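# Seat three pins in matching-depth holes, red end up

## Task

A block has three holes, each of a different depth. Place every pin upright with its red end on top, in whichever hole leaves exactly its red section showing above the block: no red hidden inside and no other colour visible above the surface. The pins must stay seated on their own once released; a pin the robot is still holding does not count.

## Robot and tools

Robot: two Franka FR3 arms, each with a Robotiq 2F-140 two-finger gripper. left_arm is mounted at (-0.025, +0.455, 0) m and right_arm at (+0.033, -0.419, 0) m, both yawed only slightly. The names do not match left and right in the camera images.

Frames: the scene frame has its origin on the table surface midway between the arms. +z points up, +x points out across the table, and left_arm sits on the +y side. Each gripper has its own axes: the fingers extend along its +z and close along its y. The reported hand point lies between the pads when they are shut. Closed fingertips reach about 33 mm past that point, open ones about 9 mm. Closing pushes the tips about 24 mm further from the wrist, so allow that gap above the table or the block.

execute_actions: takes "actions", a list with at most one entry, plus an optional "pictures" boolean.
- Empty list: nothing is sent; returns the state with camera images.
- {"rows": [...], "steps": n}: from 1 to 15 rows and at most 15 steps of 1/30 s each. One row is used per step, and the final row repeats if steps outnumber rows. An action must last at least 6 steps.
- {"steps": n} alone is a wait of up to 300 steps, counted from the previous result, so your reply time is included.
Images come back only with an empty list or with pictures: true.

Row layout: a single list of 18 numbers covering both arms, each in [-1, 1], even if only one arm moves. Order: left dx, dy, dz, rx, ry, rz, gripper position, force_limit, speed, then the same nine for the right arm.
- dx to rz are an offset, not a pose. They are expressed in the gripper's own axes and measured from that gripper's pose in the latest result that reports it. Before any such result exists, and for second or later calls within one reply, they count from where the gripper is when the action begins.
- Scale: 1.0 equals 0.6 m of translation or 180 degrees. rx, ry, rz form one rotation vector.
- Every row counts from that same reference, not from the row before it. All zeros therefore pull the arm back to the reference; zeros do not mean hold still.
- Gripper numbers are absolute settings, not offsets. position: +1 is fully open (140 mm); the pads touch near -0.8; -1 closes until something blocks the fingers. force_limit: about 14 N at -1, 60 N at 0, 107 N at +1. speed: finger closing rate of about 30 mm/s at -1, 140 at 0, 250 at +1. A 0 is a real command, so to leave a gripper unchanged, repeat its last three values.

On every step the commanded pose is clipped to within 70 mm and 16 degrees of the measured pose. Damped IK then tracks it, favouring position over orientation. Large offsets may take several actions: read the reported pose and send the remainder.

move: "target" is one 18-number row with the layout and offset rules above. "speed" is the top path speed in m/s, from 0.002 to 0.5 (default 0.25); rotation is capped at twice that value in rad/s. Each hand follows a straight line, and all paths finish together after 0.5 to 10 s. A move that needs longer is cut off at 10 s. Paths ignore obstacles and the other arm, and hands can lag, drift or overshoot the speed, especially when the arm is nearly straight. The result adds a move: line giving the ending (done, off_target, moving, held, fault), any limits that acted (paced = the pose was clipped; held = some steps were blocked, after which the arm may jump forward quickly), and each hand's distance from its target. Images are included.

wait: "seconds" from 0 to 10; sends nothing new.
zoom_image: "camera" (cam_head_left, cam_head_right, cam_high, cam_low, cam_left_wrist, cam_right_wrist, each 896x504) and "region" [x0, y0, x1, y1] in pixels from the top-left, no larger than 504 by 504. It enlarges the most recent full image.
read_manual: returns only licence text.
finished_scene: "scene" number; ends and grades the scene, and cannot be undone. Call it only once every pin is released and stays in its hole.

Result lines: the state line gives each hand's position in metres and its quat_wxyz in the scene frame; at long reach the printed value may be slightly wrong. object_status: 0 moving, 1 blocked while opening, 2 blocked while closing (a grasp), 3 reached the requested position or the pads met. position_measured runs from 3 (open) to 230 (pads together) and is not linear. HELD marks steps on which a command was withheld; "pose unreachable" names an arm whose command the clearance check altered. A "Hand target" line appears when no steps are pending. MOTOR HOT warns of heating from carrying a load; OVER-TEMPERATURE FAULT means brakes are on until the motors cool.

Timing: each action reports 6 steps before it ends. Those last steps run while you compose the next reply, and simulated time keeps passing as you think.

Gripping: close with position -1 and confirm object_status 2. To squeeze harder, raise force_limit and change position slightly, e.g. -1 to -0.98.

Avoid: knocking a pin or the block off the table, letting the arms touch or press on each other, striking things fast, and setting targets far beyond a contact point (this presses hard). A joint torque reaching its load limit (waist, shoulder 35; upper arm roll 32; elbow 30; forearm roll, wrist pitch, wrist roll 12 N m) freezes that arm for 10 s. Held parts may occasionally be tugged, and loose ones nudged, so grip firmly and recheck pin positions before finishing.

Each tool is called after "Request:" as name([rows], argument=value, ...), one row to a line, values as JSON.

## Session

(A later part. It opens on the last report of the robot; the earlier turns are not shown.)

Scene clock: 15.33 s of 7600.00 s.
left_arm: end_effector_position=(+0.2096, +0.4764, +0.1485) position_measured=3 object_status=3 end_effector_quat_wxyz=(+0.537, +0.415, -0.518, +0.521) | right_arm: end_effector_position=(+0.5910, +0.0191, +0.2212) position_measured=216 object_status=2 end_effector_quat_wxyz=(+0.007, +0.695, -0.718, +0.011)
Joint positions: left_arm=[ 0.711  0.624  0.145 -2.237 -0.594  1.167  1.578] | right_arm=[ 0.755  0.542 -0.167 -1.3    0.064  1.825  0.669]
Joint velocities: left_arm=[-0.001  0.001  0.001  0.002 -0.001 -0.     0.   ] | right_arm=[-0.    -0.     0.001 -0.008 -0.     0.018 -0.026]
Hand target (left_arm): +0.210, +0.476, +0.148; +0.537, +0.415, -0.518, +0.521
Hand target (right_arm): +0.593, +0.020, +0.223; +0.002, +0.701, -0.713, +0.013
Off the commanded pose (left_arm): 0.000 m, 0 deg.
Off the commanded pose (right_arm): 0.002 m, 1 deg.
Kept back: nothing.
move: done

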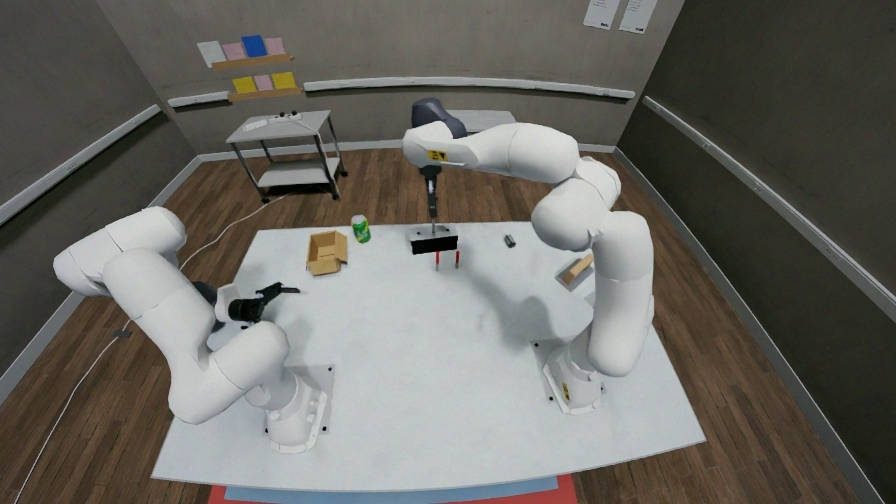

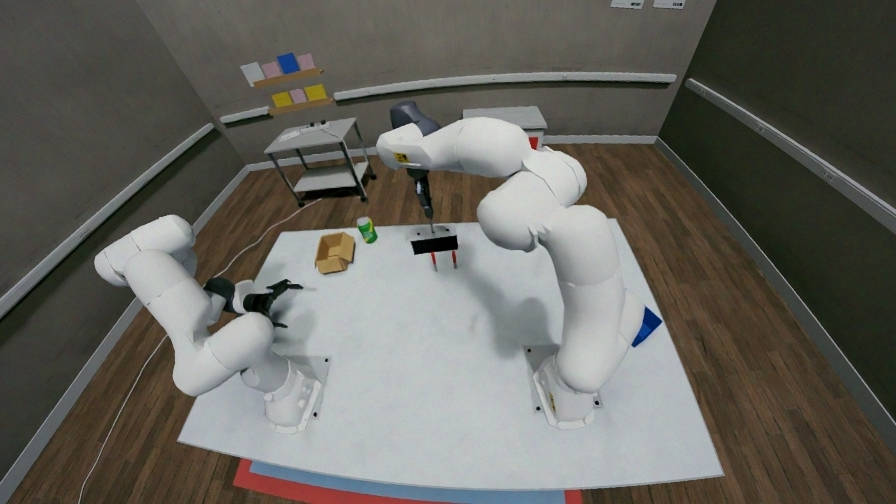

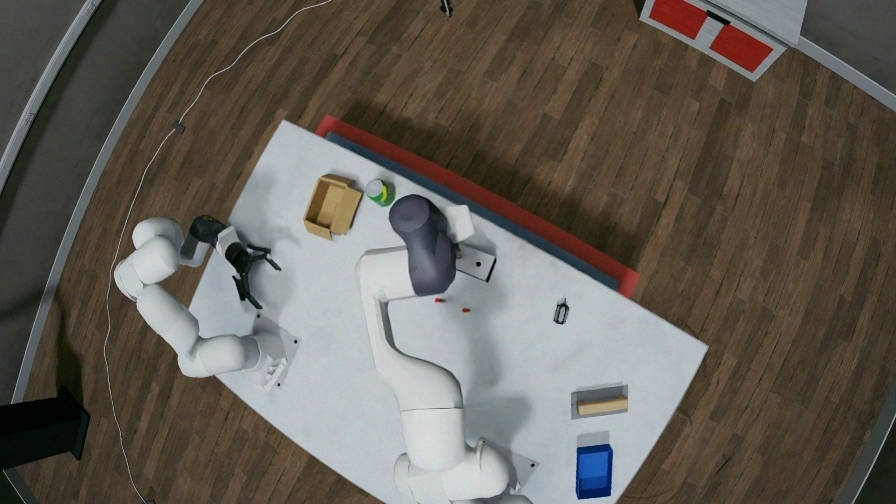

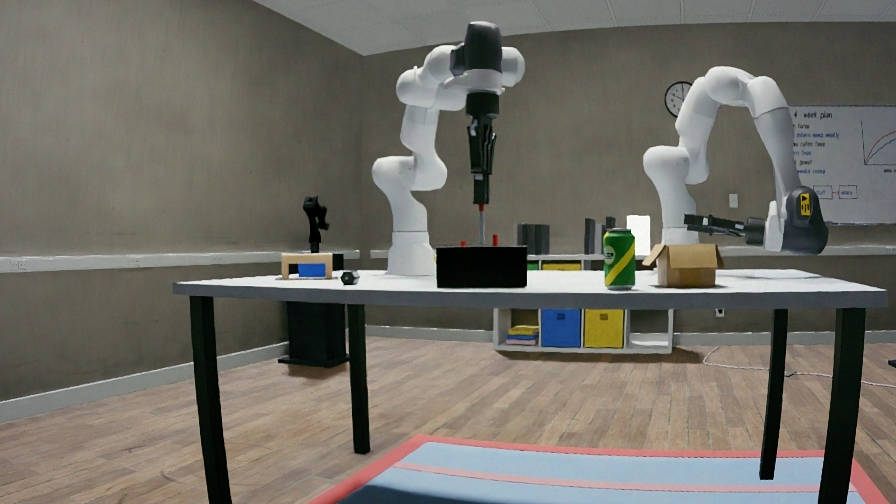

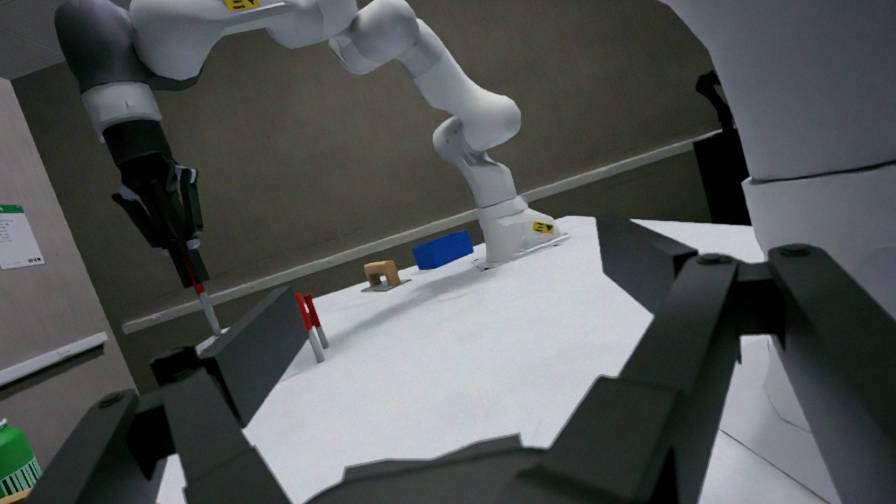

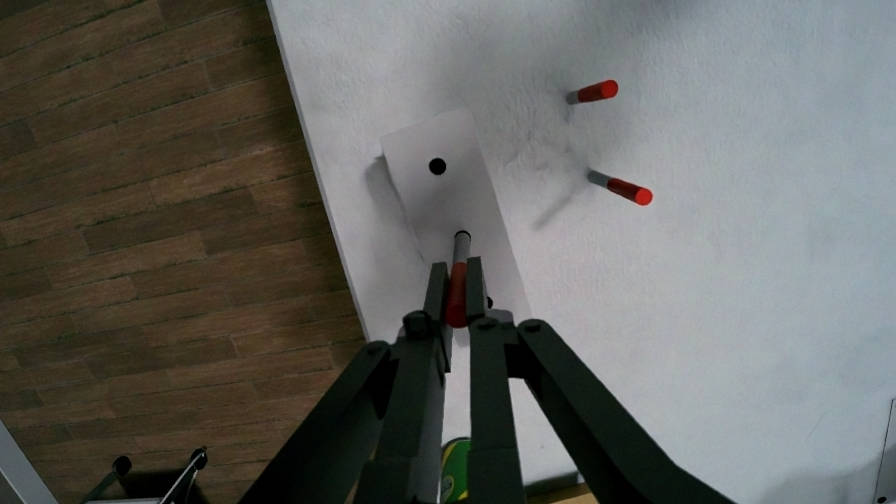

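Request:
move(target=[0,0,0,0,0,0,1,0,0,-0.002,-0.002,0.019,0.003,-0.003,0,-1,0,-0.5], speed=0.02)

Scene clock: 16.43 s of 7600.00 s.
left_arm: end_effector_position=(+0.2096, +0.4764, +0.1485) position_measured=3 object_status=3 end_effector_quat_wxyz=(+0.537, +0.415, -0.518, +0.521) | right_arm: end_effector_position=(+0.5908, +0.0189, +0.2097) position_measured=216 object_status=2 end_effector_quat_wxyz=(+0.003, +0.697, -0.717, +0.011)
Joint positions: left_arm=[ 0.711  0.624  0.145 -2.237 -0.594  1.167  1.578] | right_arm=[ 0.757  0.536 -0.166 -1.342  0.064  1.868  0.665]
Joint velocities: left_arm=[ 0.001  0.001  0.001  0.001  0.001 -0.001 -0.   ] | right_arm=[ 0.001 -0.001 -0.    -0.004  0.     0.006 -0.001]
Hand target (left_arm): +0.210, +0.476, +0.148; +0.537, +0.415, -0.518, +0.521
Hand target (right_arm): +0.592, +0.020, +0.210; -0.000, +0.696, -0.718, +0.011
Off the commanded pose (left_arm): 0.000 m, 0 deg.
Off the commanded pose (right_arm): 0.002 m, 0 deg.
Kept back: nothing.
move: done

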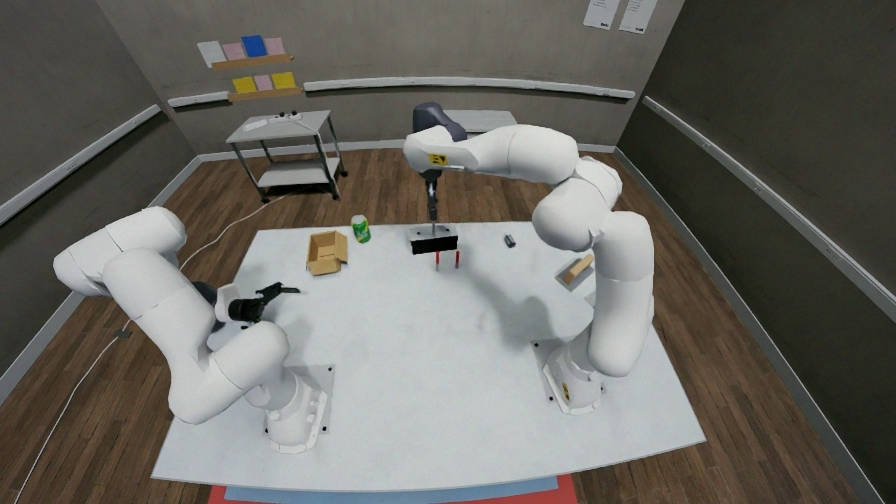

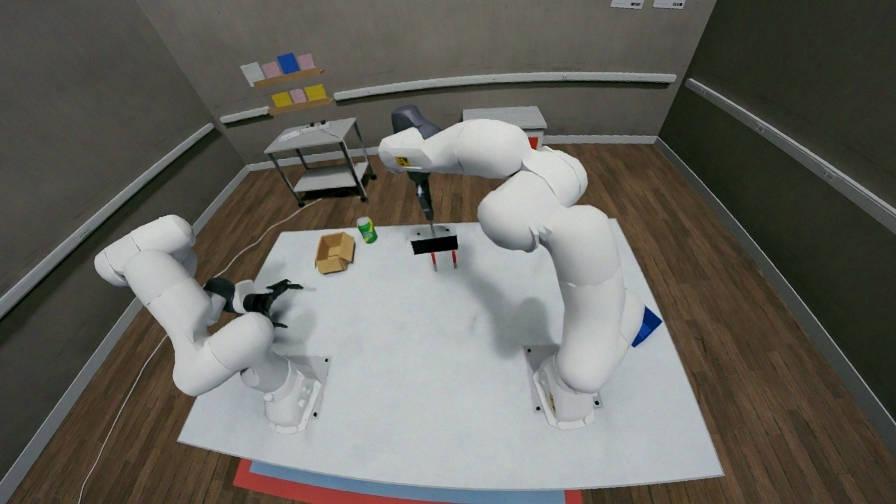

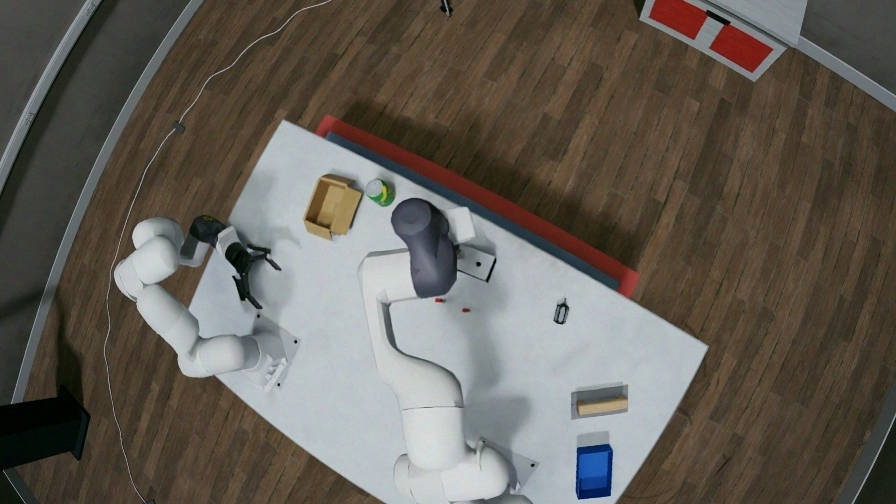

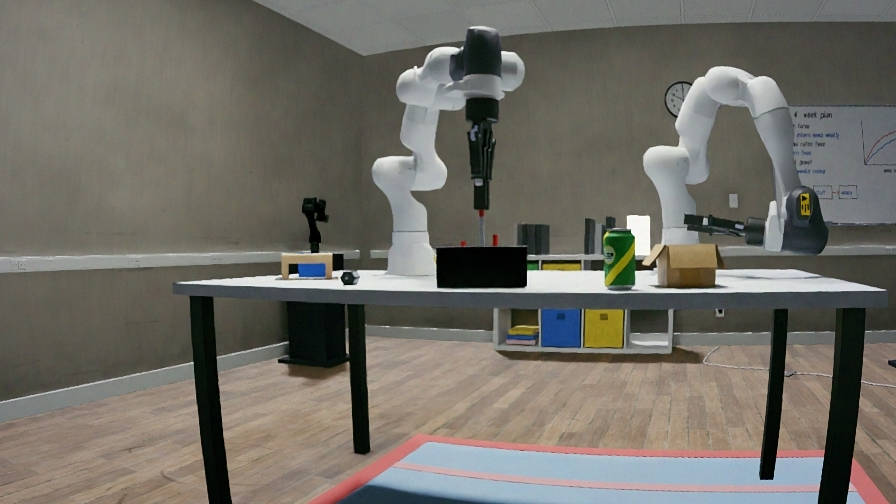

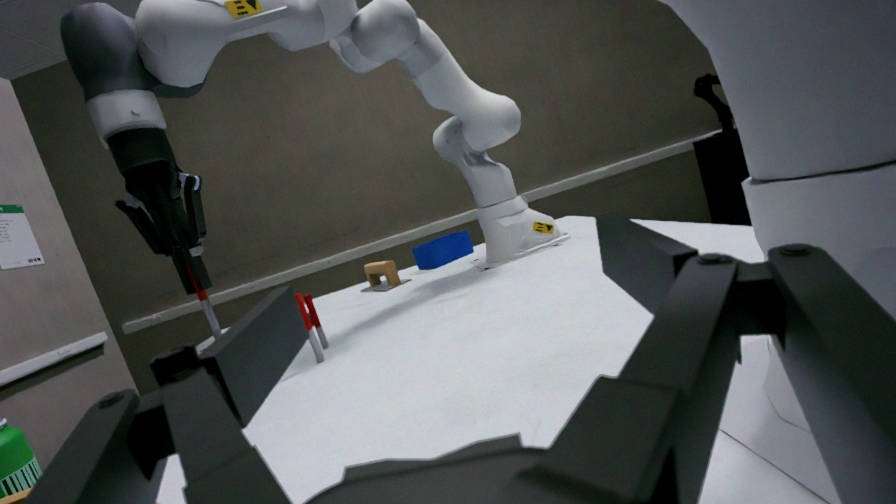

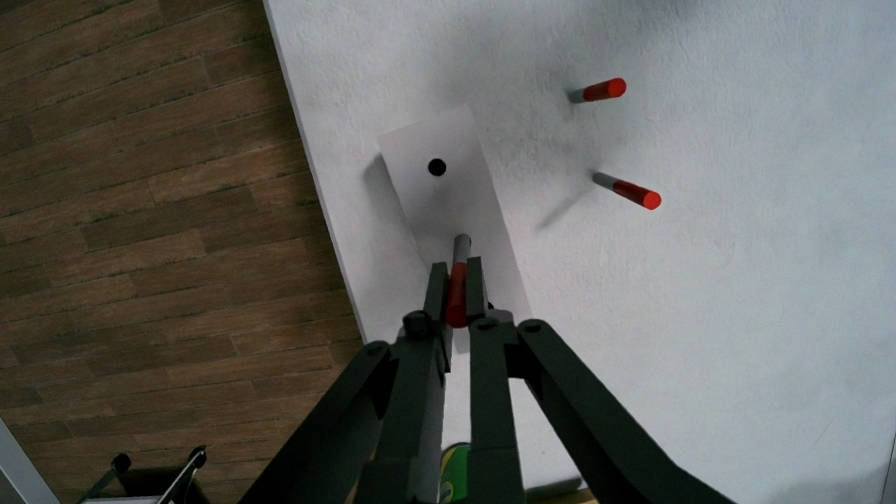

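Request:
move(target=[0,0,0,0,0,0,1,0,0,-0.004,-0.002,0.093,0.002,-0.001,0,-1,0,-0.5], speed=0.05)

Scene clock: 18.03 s of 7600.00 s.
left_arm: end_effector_position=(+0.2096, +0.4764, +0.1485) position_measured=3 object_status=3 end_effector_quat_wxyz=(+0.537, +0.415, -0.518, +0.521) | right_arm: end_effector_position=(+0.5909, +0.0198, +0.1599) position_measured=216 object_status=2 end_effector_quat_wxyz=(+0.001, +0.697, -0.717, +0.012)
Joint positions: left_arm=[ 0.711  0.624  0.145 -2.237 -0.594  1.167  1.578] | right_arm=[ 0.758  0.56  -0.16  -1.432  0.065  1.987  0.665]
Joint velocities: left_arm=[ 0.001 -0.001 -0.     0.001  0.001  0.002 -0.   ] | right_arm=[ 0.    -0.002  0.    -0.005 -0.     0.004 -0.   ]
Hand target (left_arm): +0.210, +0.476, +0.148; +0.537, +0.415, -0.518, +0.521
Hand target (right_arm): +0.592, +0.020, +0.154; -0.000, +0.697, -0.717, +0.012
Off the commanded pose (left_arm): 0.000 m, 0 deg.
Off the commanded pose (right_arm): 0.006 m, 0 deg.
Kept back: nothing.
move: off_target (right_arm)

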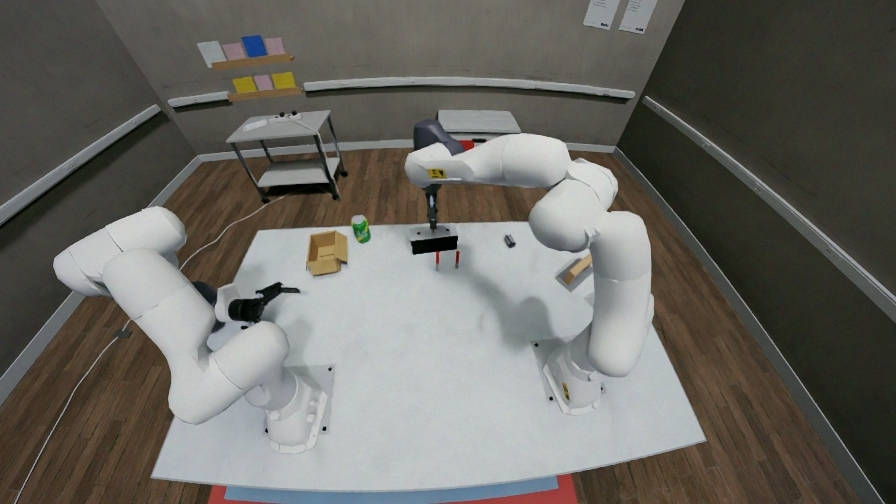

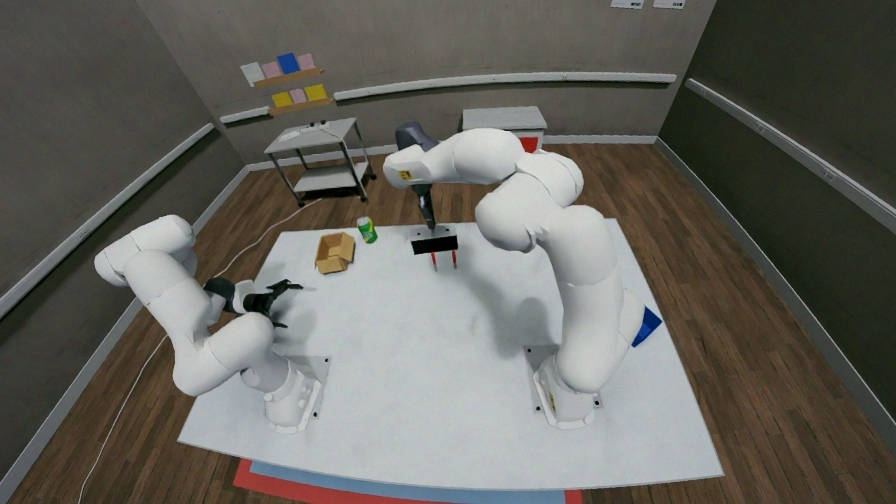

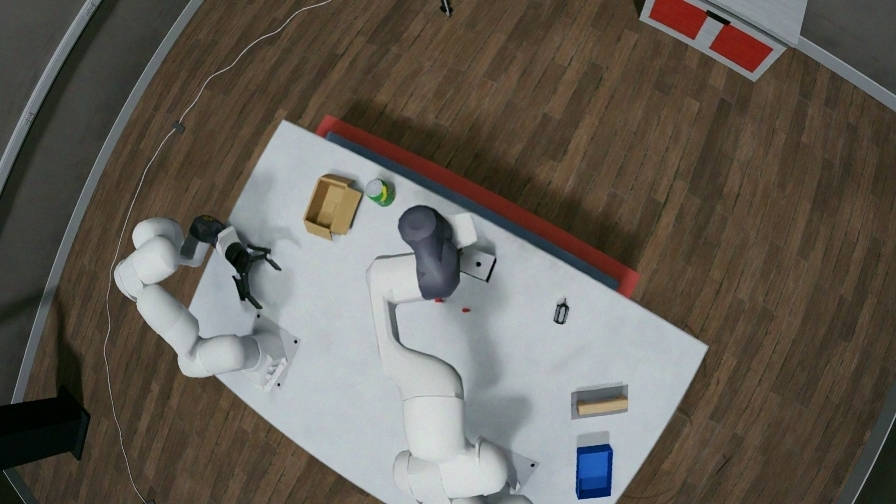

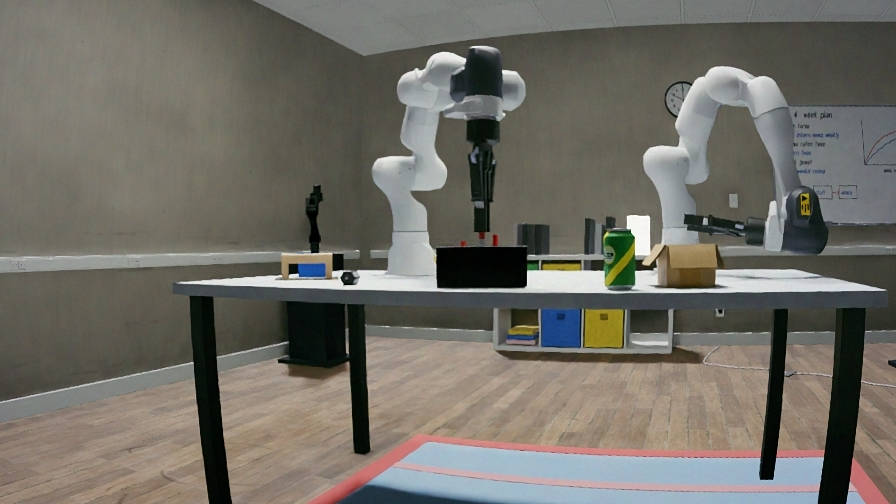

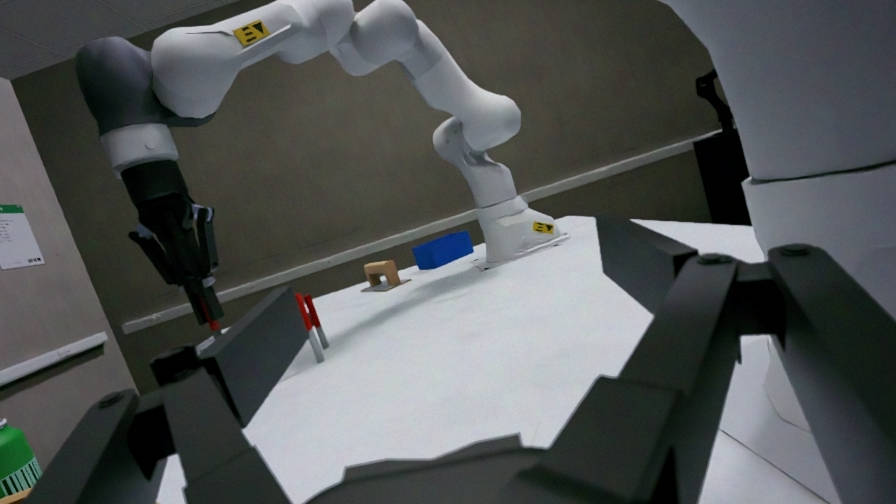

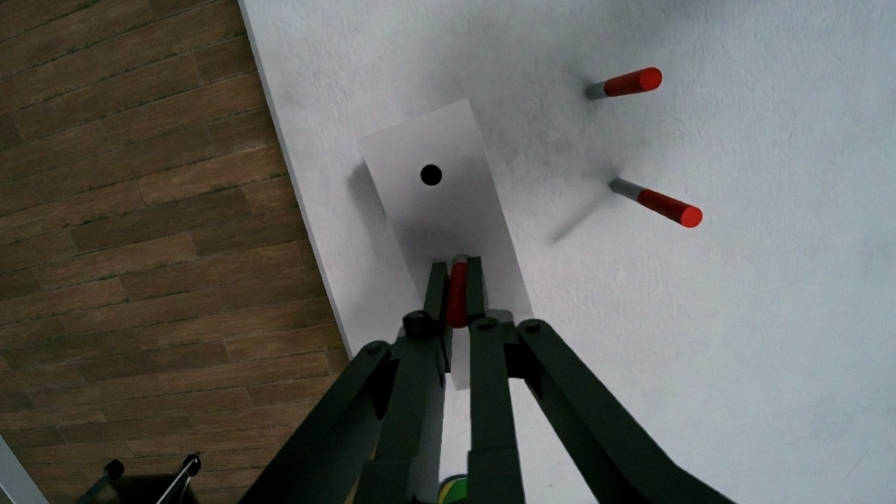

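Request:
move(target=[0,0,0,0,0,0,1,0,0,0.006,0.001,-0.107,-0.001,0.002,0,-1,0,-0.5], speed=0.08)

Request:
move(target=[0,0,0,0,0,0,1,0,0,0.099,-0.022,0.003,0.001,-0.001,-0.008,-1,0,-0.5], speed=0.1)

Request:
zoom_image(camera="cam_right_wrist", region=[410,180,510,280])

Scene clock: 19.57 s of 7600.00 s.
left_arm: end_effector_position=(+0.2096, +0.4764, +0.1485) position_measured=3 object_status=3 end_effector_quat_wxyz=(+0.537, +0.415, -0.518, +0.521) | right_arm: end_effector_position=(+0.5893, +0.0195, +0.2230) position_measured=216 object_status=2 end_effector_quat_wxyz=(+0.002, +0.698, -0.716, +0.012)
Joint positions: left_arm=[ 0.711  0.624  0.145 -2.237 -0.594  1.167  1.578] | right_arm=[ 0.758  0.527 -0.165 -1.322  0.061  1.84   0.665]
Joint velocities: left_arm=[ 0.    -0.001 -0.    -0.    -0.     0.001 -0.001] | right_arm=[-0.001 -0.     0.    -0.001 -0.    -0.011  0.001]
Hand target (left_arm): +0.210, +0.476, +0.148; +0.537, +0.415, -0.518, +0.521
Hand target (right_arm): +0.590, +0.018, +0.224; +0.004, +0.697, -0.717, +0.014
Off the commanded pose (left_arm): 0.000 m, 0 deg.
Off the commanded pose (right_arm): 0.002 m, 0 deg.
Kept back: nothing.
move: done

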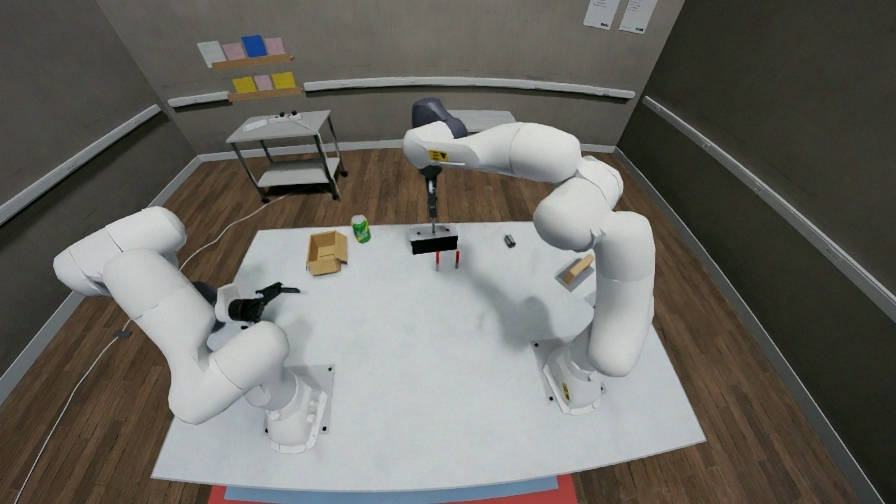

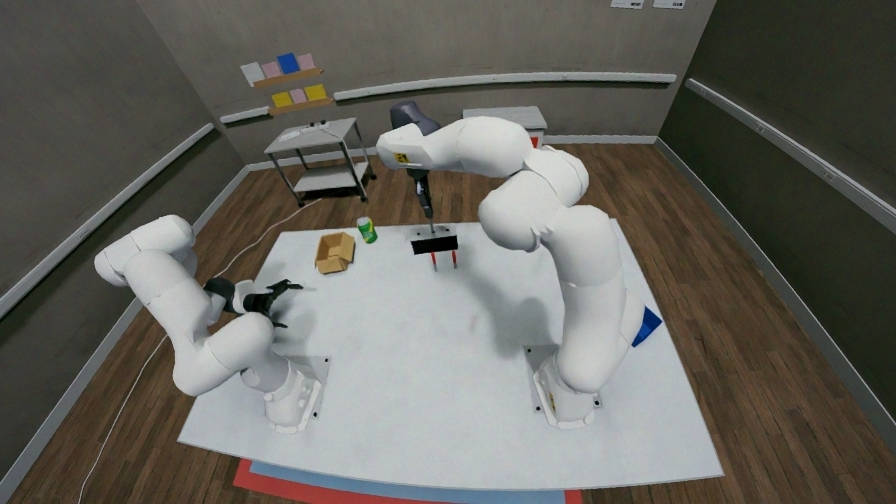

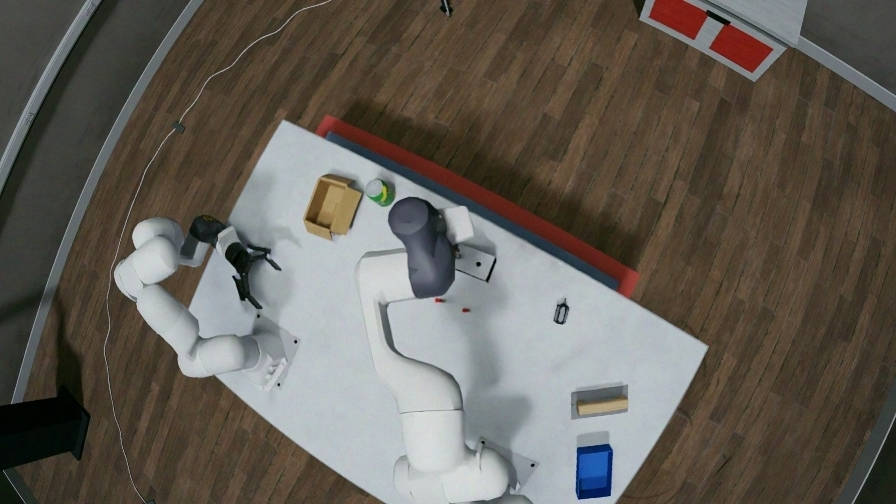

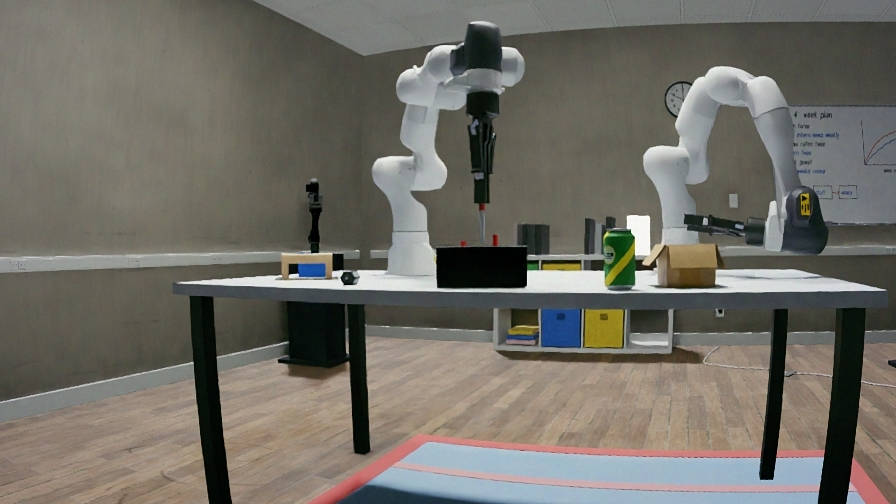

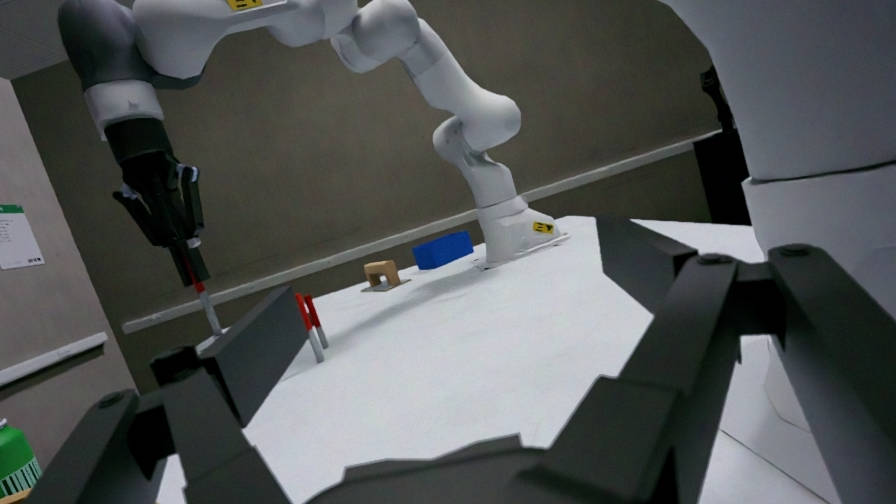

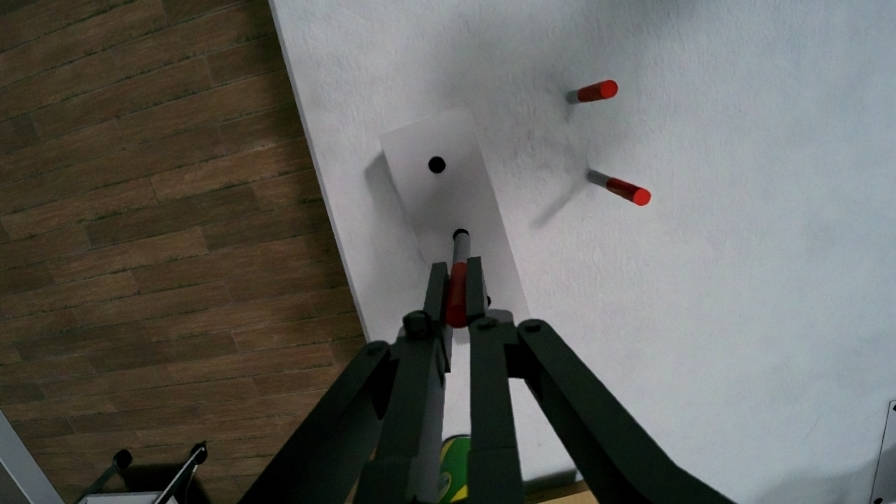

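Scene clock: 20.70 s of 7600.00 s.
left_arm: end_effector_position=(+0.2096, +0.4764, +0.1485) position_measured=3 object_status=3 end_effector_quat_wxyz=(+0.537, +0.415, -0.518, +0.521) | right_arm: end_effector_position=(+0.6000, -0.0411, +0.2212) position_measured=216 object_status=2 end_effector_quat_wxyz=(+0.004, +0.701, -0.713, +0.011)
Joint positions: left_arm=[ 0.711  0.624  0.145 -2.237 -0.594  1.167  1.578] | right_arm=[ 0.696  0.427 -0.173 -1.481  0.051  1.898  0.579]
Joint velocities: left_arm=[ 0.001 -0.001  0.001  0.     0.001 -0.001  0.001] | right_arm=[-0.    -0.001  0.001 -0.003  0.001  0.008 -0.027]
Hand target (left_arm): +0.210, +0.476, +0.148; +0.537, +0.415, -0.518, +0.521
Hand target (right_arm): +0.602, -0.040, +0.223; +0.001, +0.707, -0.707, +0.013
Off the commanded pose (left_arm): 0.000 m, 0 deg.
Off the commanded pose (right_arm): 0.002 m, 1 deg.
Kept back: nothing.
move: done

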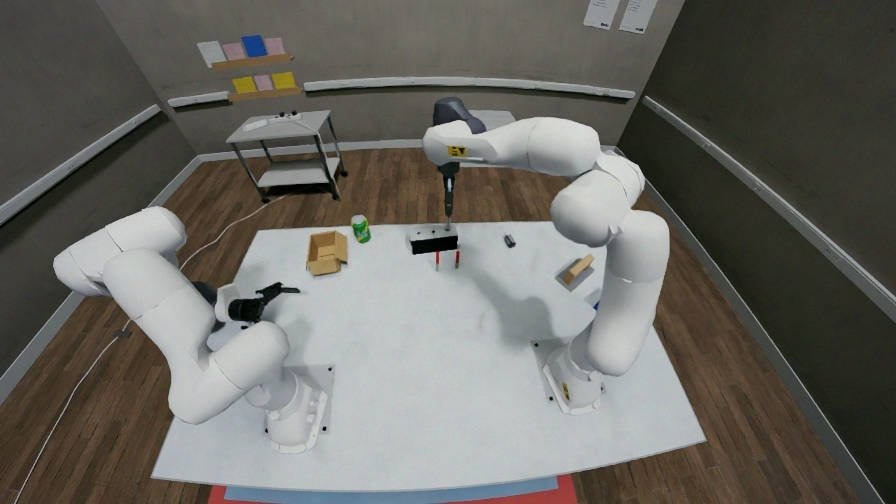

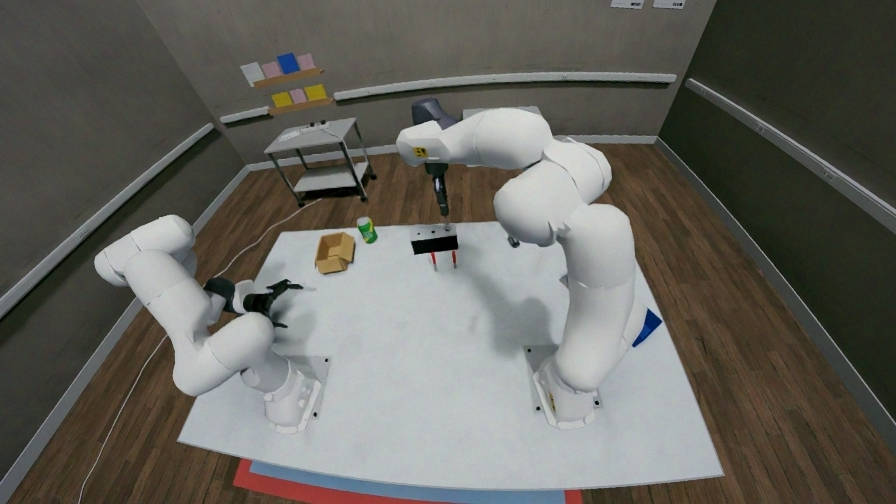

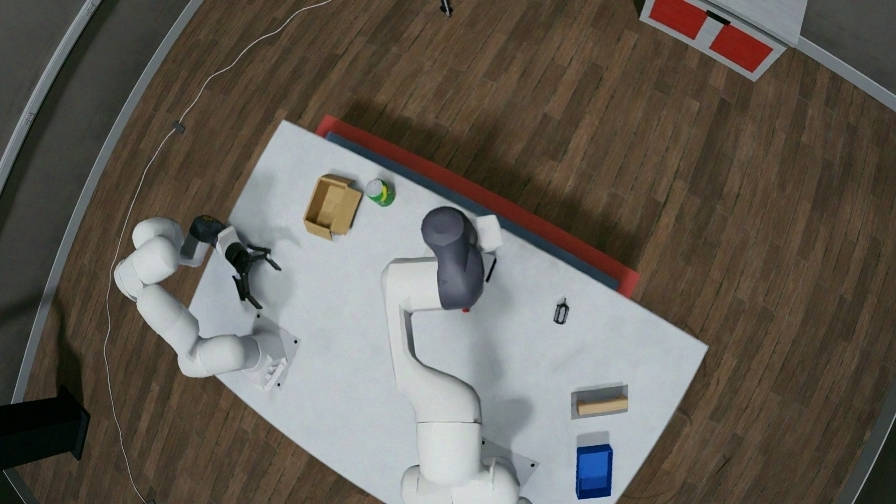

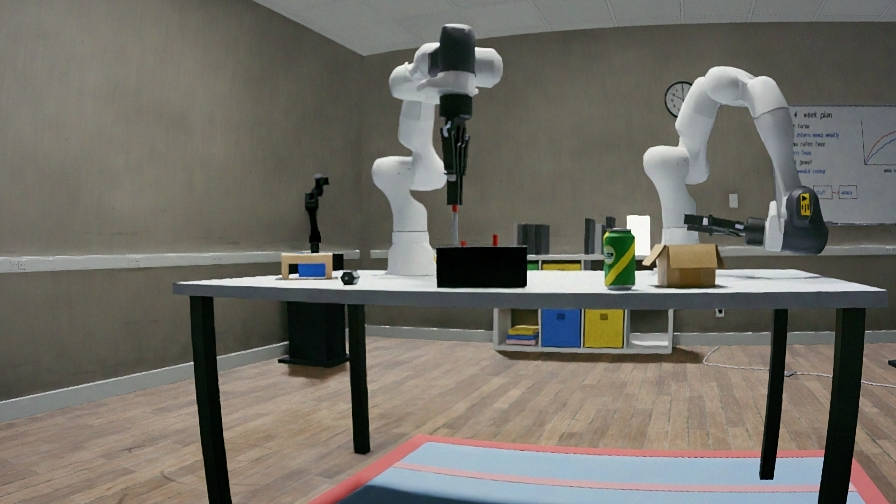

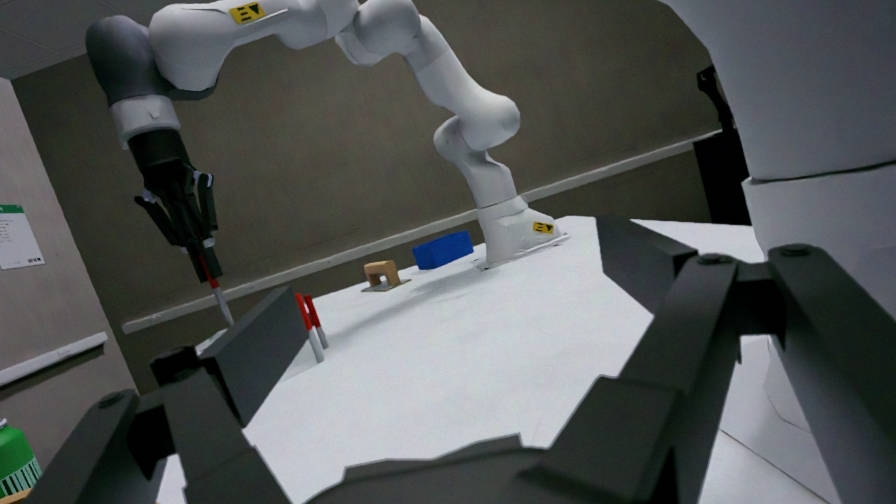

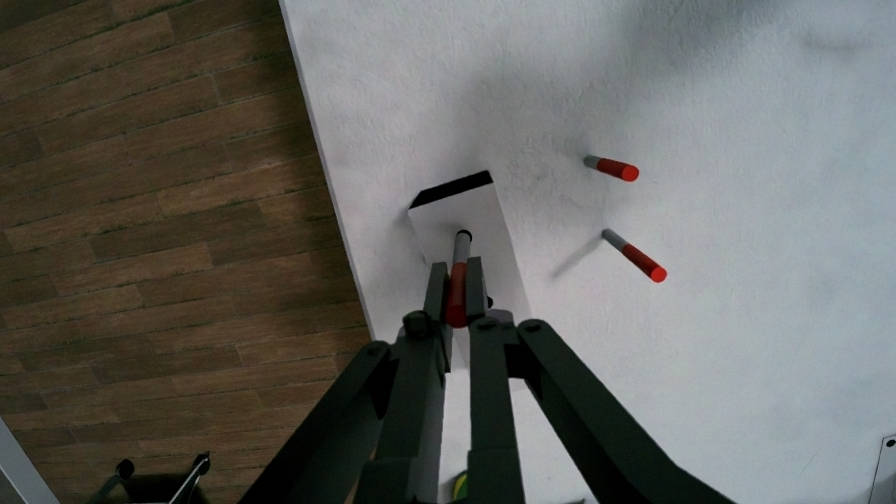

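Region (410, 180, 510, 280) of cam_right_wrist's 896x504 image, scaled by 5.040, with more detail than that image has.

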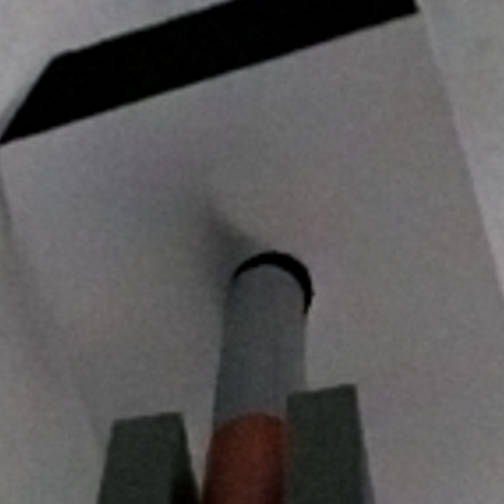

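Request:
move(target=[0,0,0,0,0,0,1,0,0,-0.002,-0.001,0.019,0.002,-0.002,0,-1,0,-0.5], speed=0.02)

Scene clock: 21.77 s of 7600.00 s.
left_arm: end_effector_position=(+0.2096, +0.4764, +0.1485) position_measured=3 object_status=3 end_effector_quat_wxyz=(+0.537, +0.415, -0.518, +0.521) | right_arm: end_effector_position=(+0.5992, -0.0412, +0.2101) position_measured=216 object_status=2 end_effector_quat_wxyz=(+0.003, +0.703, -0.711, +0.011)
Joint positions: left_arm=[ 0.711  0.624  0.145 -2.237 -0.594  1.167  1.578] | right_arm=[ 0.697  0.427 -0.173 -1.511  0.052  1.93   0.574]
Joint velocities: left_arm=[ 0.     0.002  0.001  0.     0.001 -0.001  0.001] | right_arm=[-0.001  0.    -0.001 -0.004  0.001  0.005 -0.   ]
Hand target (left_arm): +0.210, +0.476, +0.148; +0.537, +0.415, -0.518, +0.521
Hand target (right_arm): +0.601, -0.040, +0.210; -0.000, +0.701, -0.713, +0.011
Off the commanded pose (left_arm): 0.000 m, 0 deg.
Off the commanded pose (right_arm): 0.002 m, 0 deg.
Kept back: nothing.
move: done

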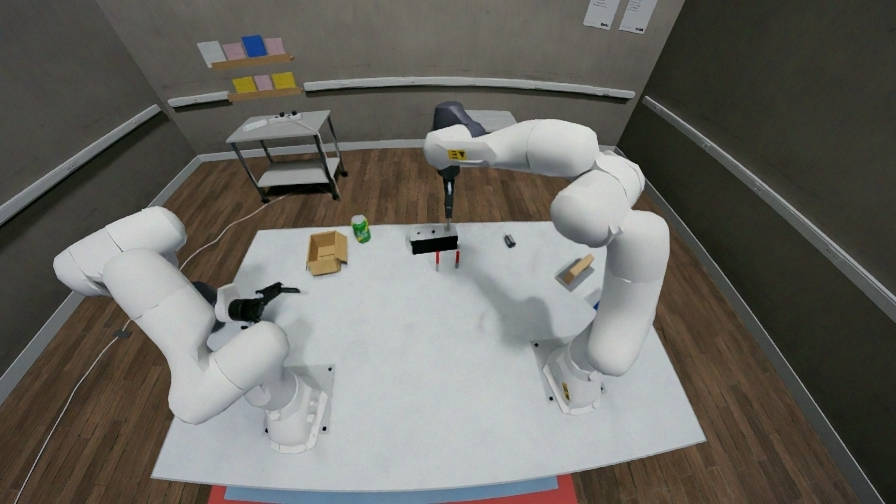

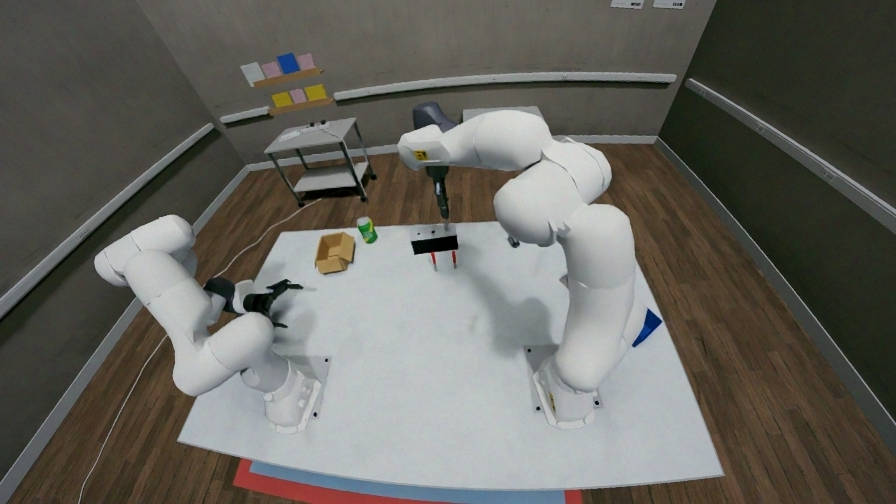

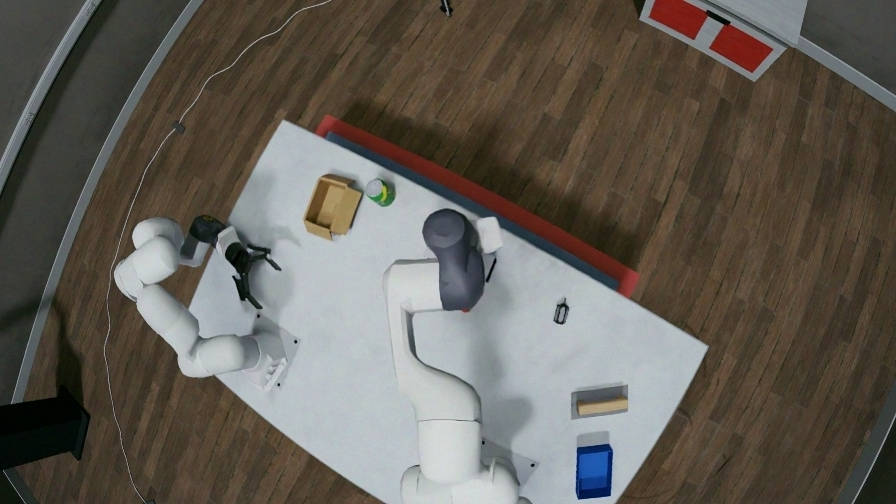

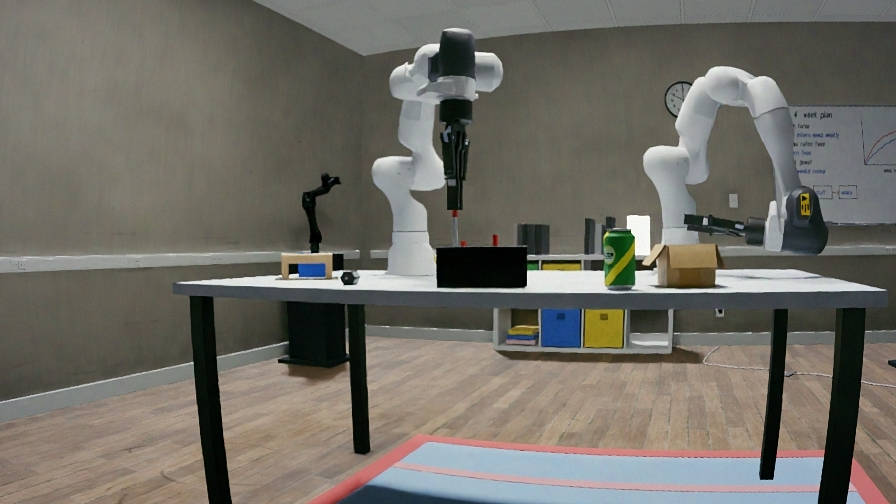

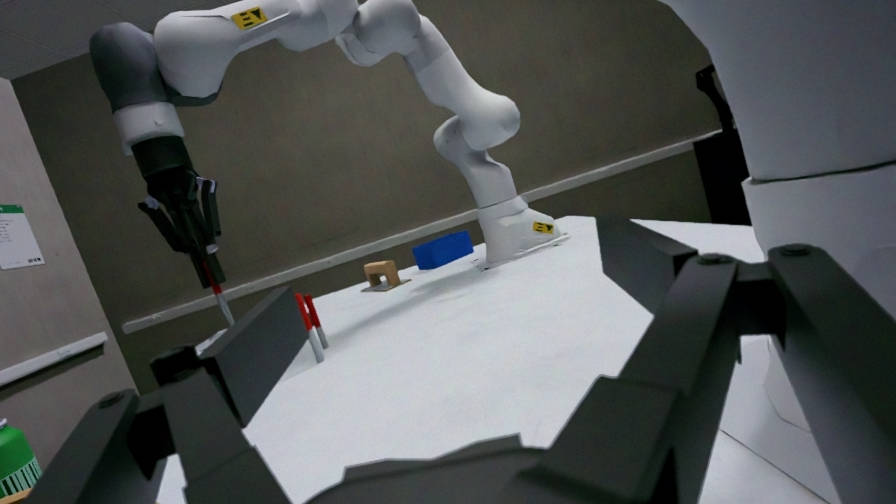

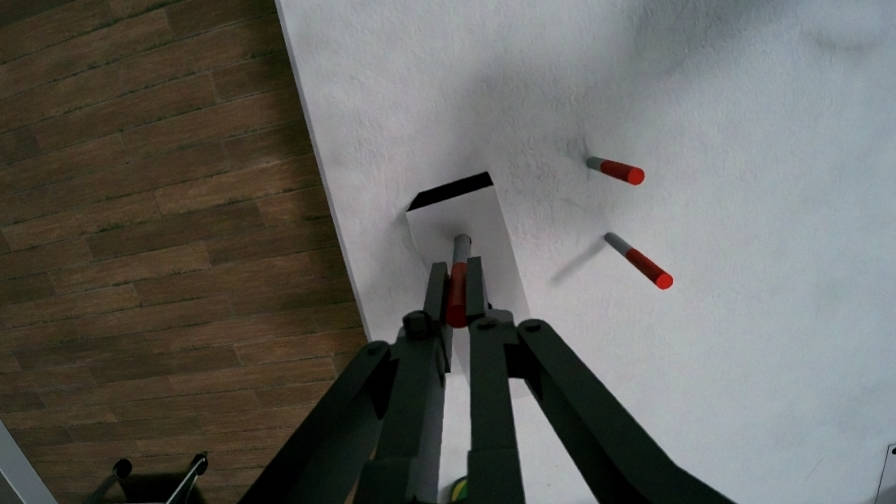

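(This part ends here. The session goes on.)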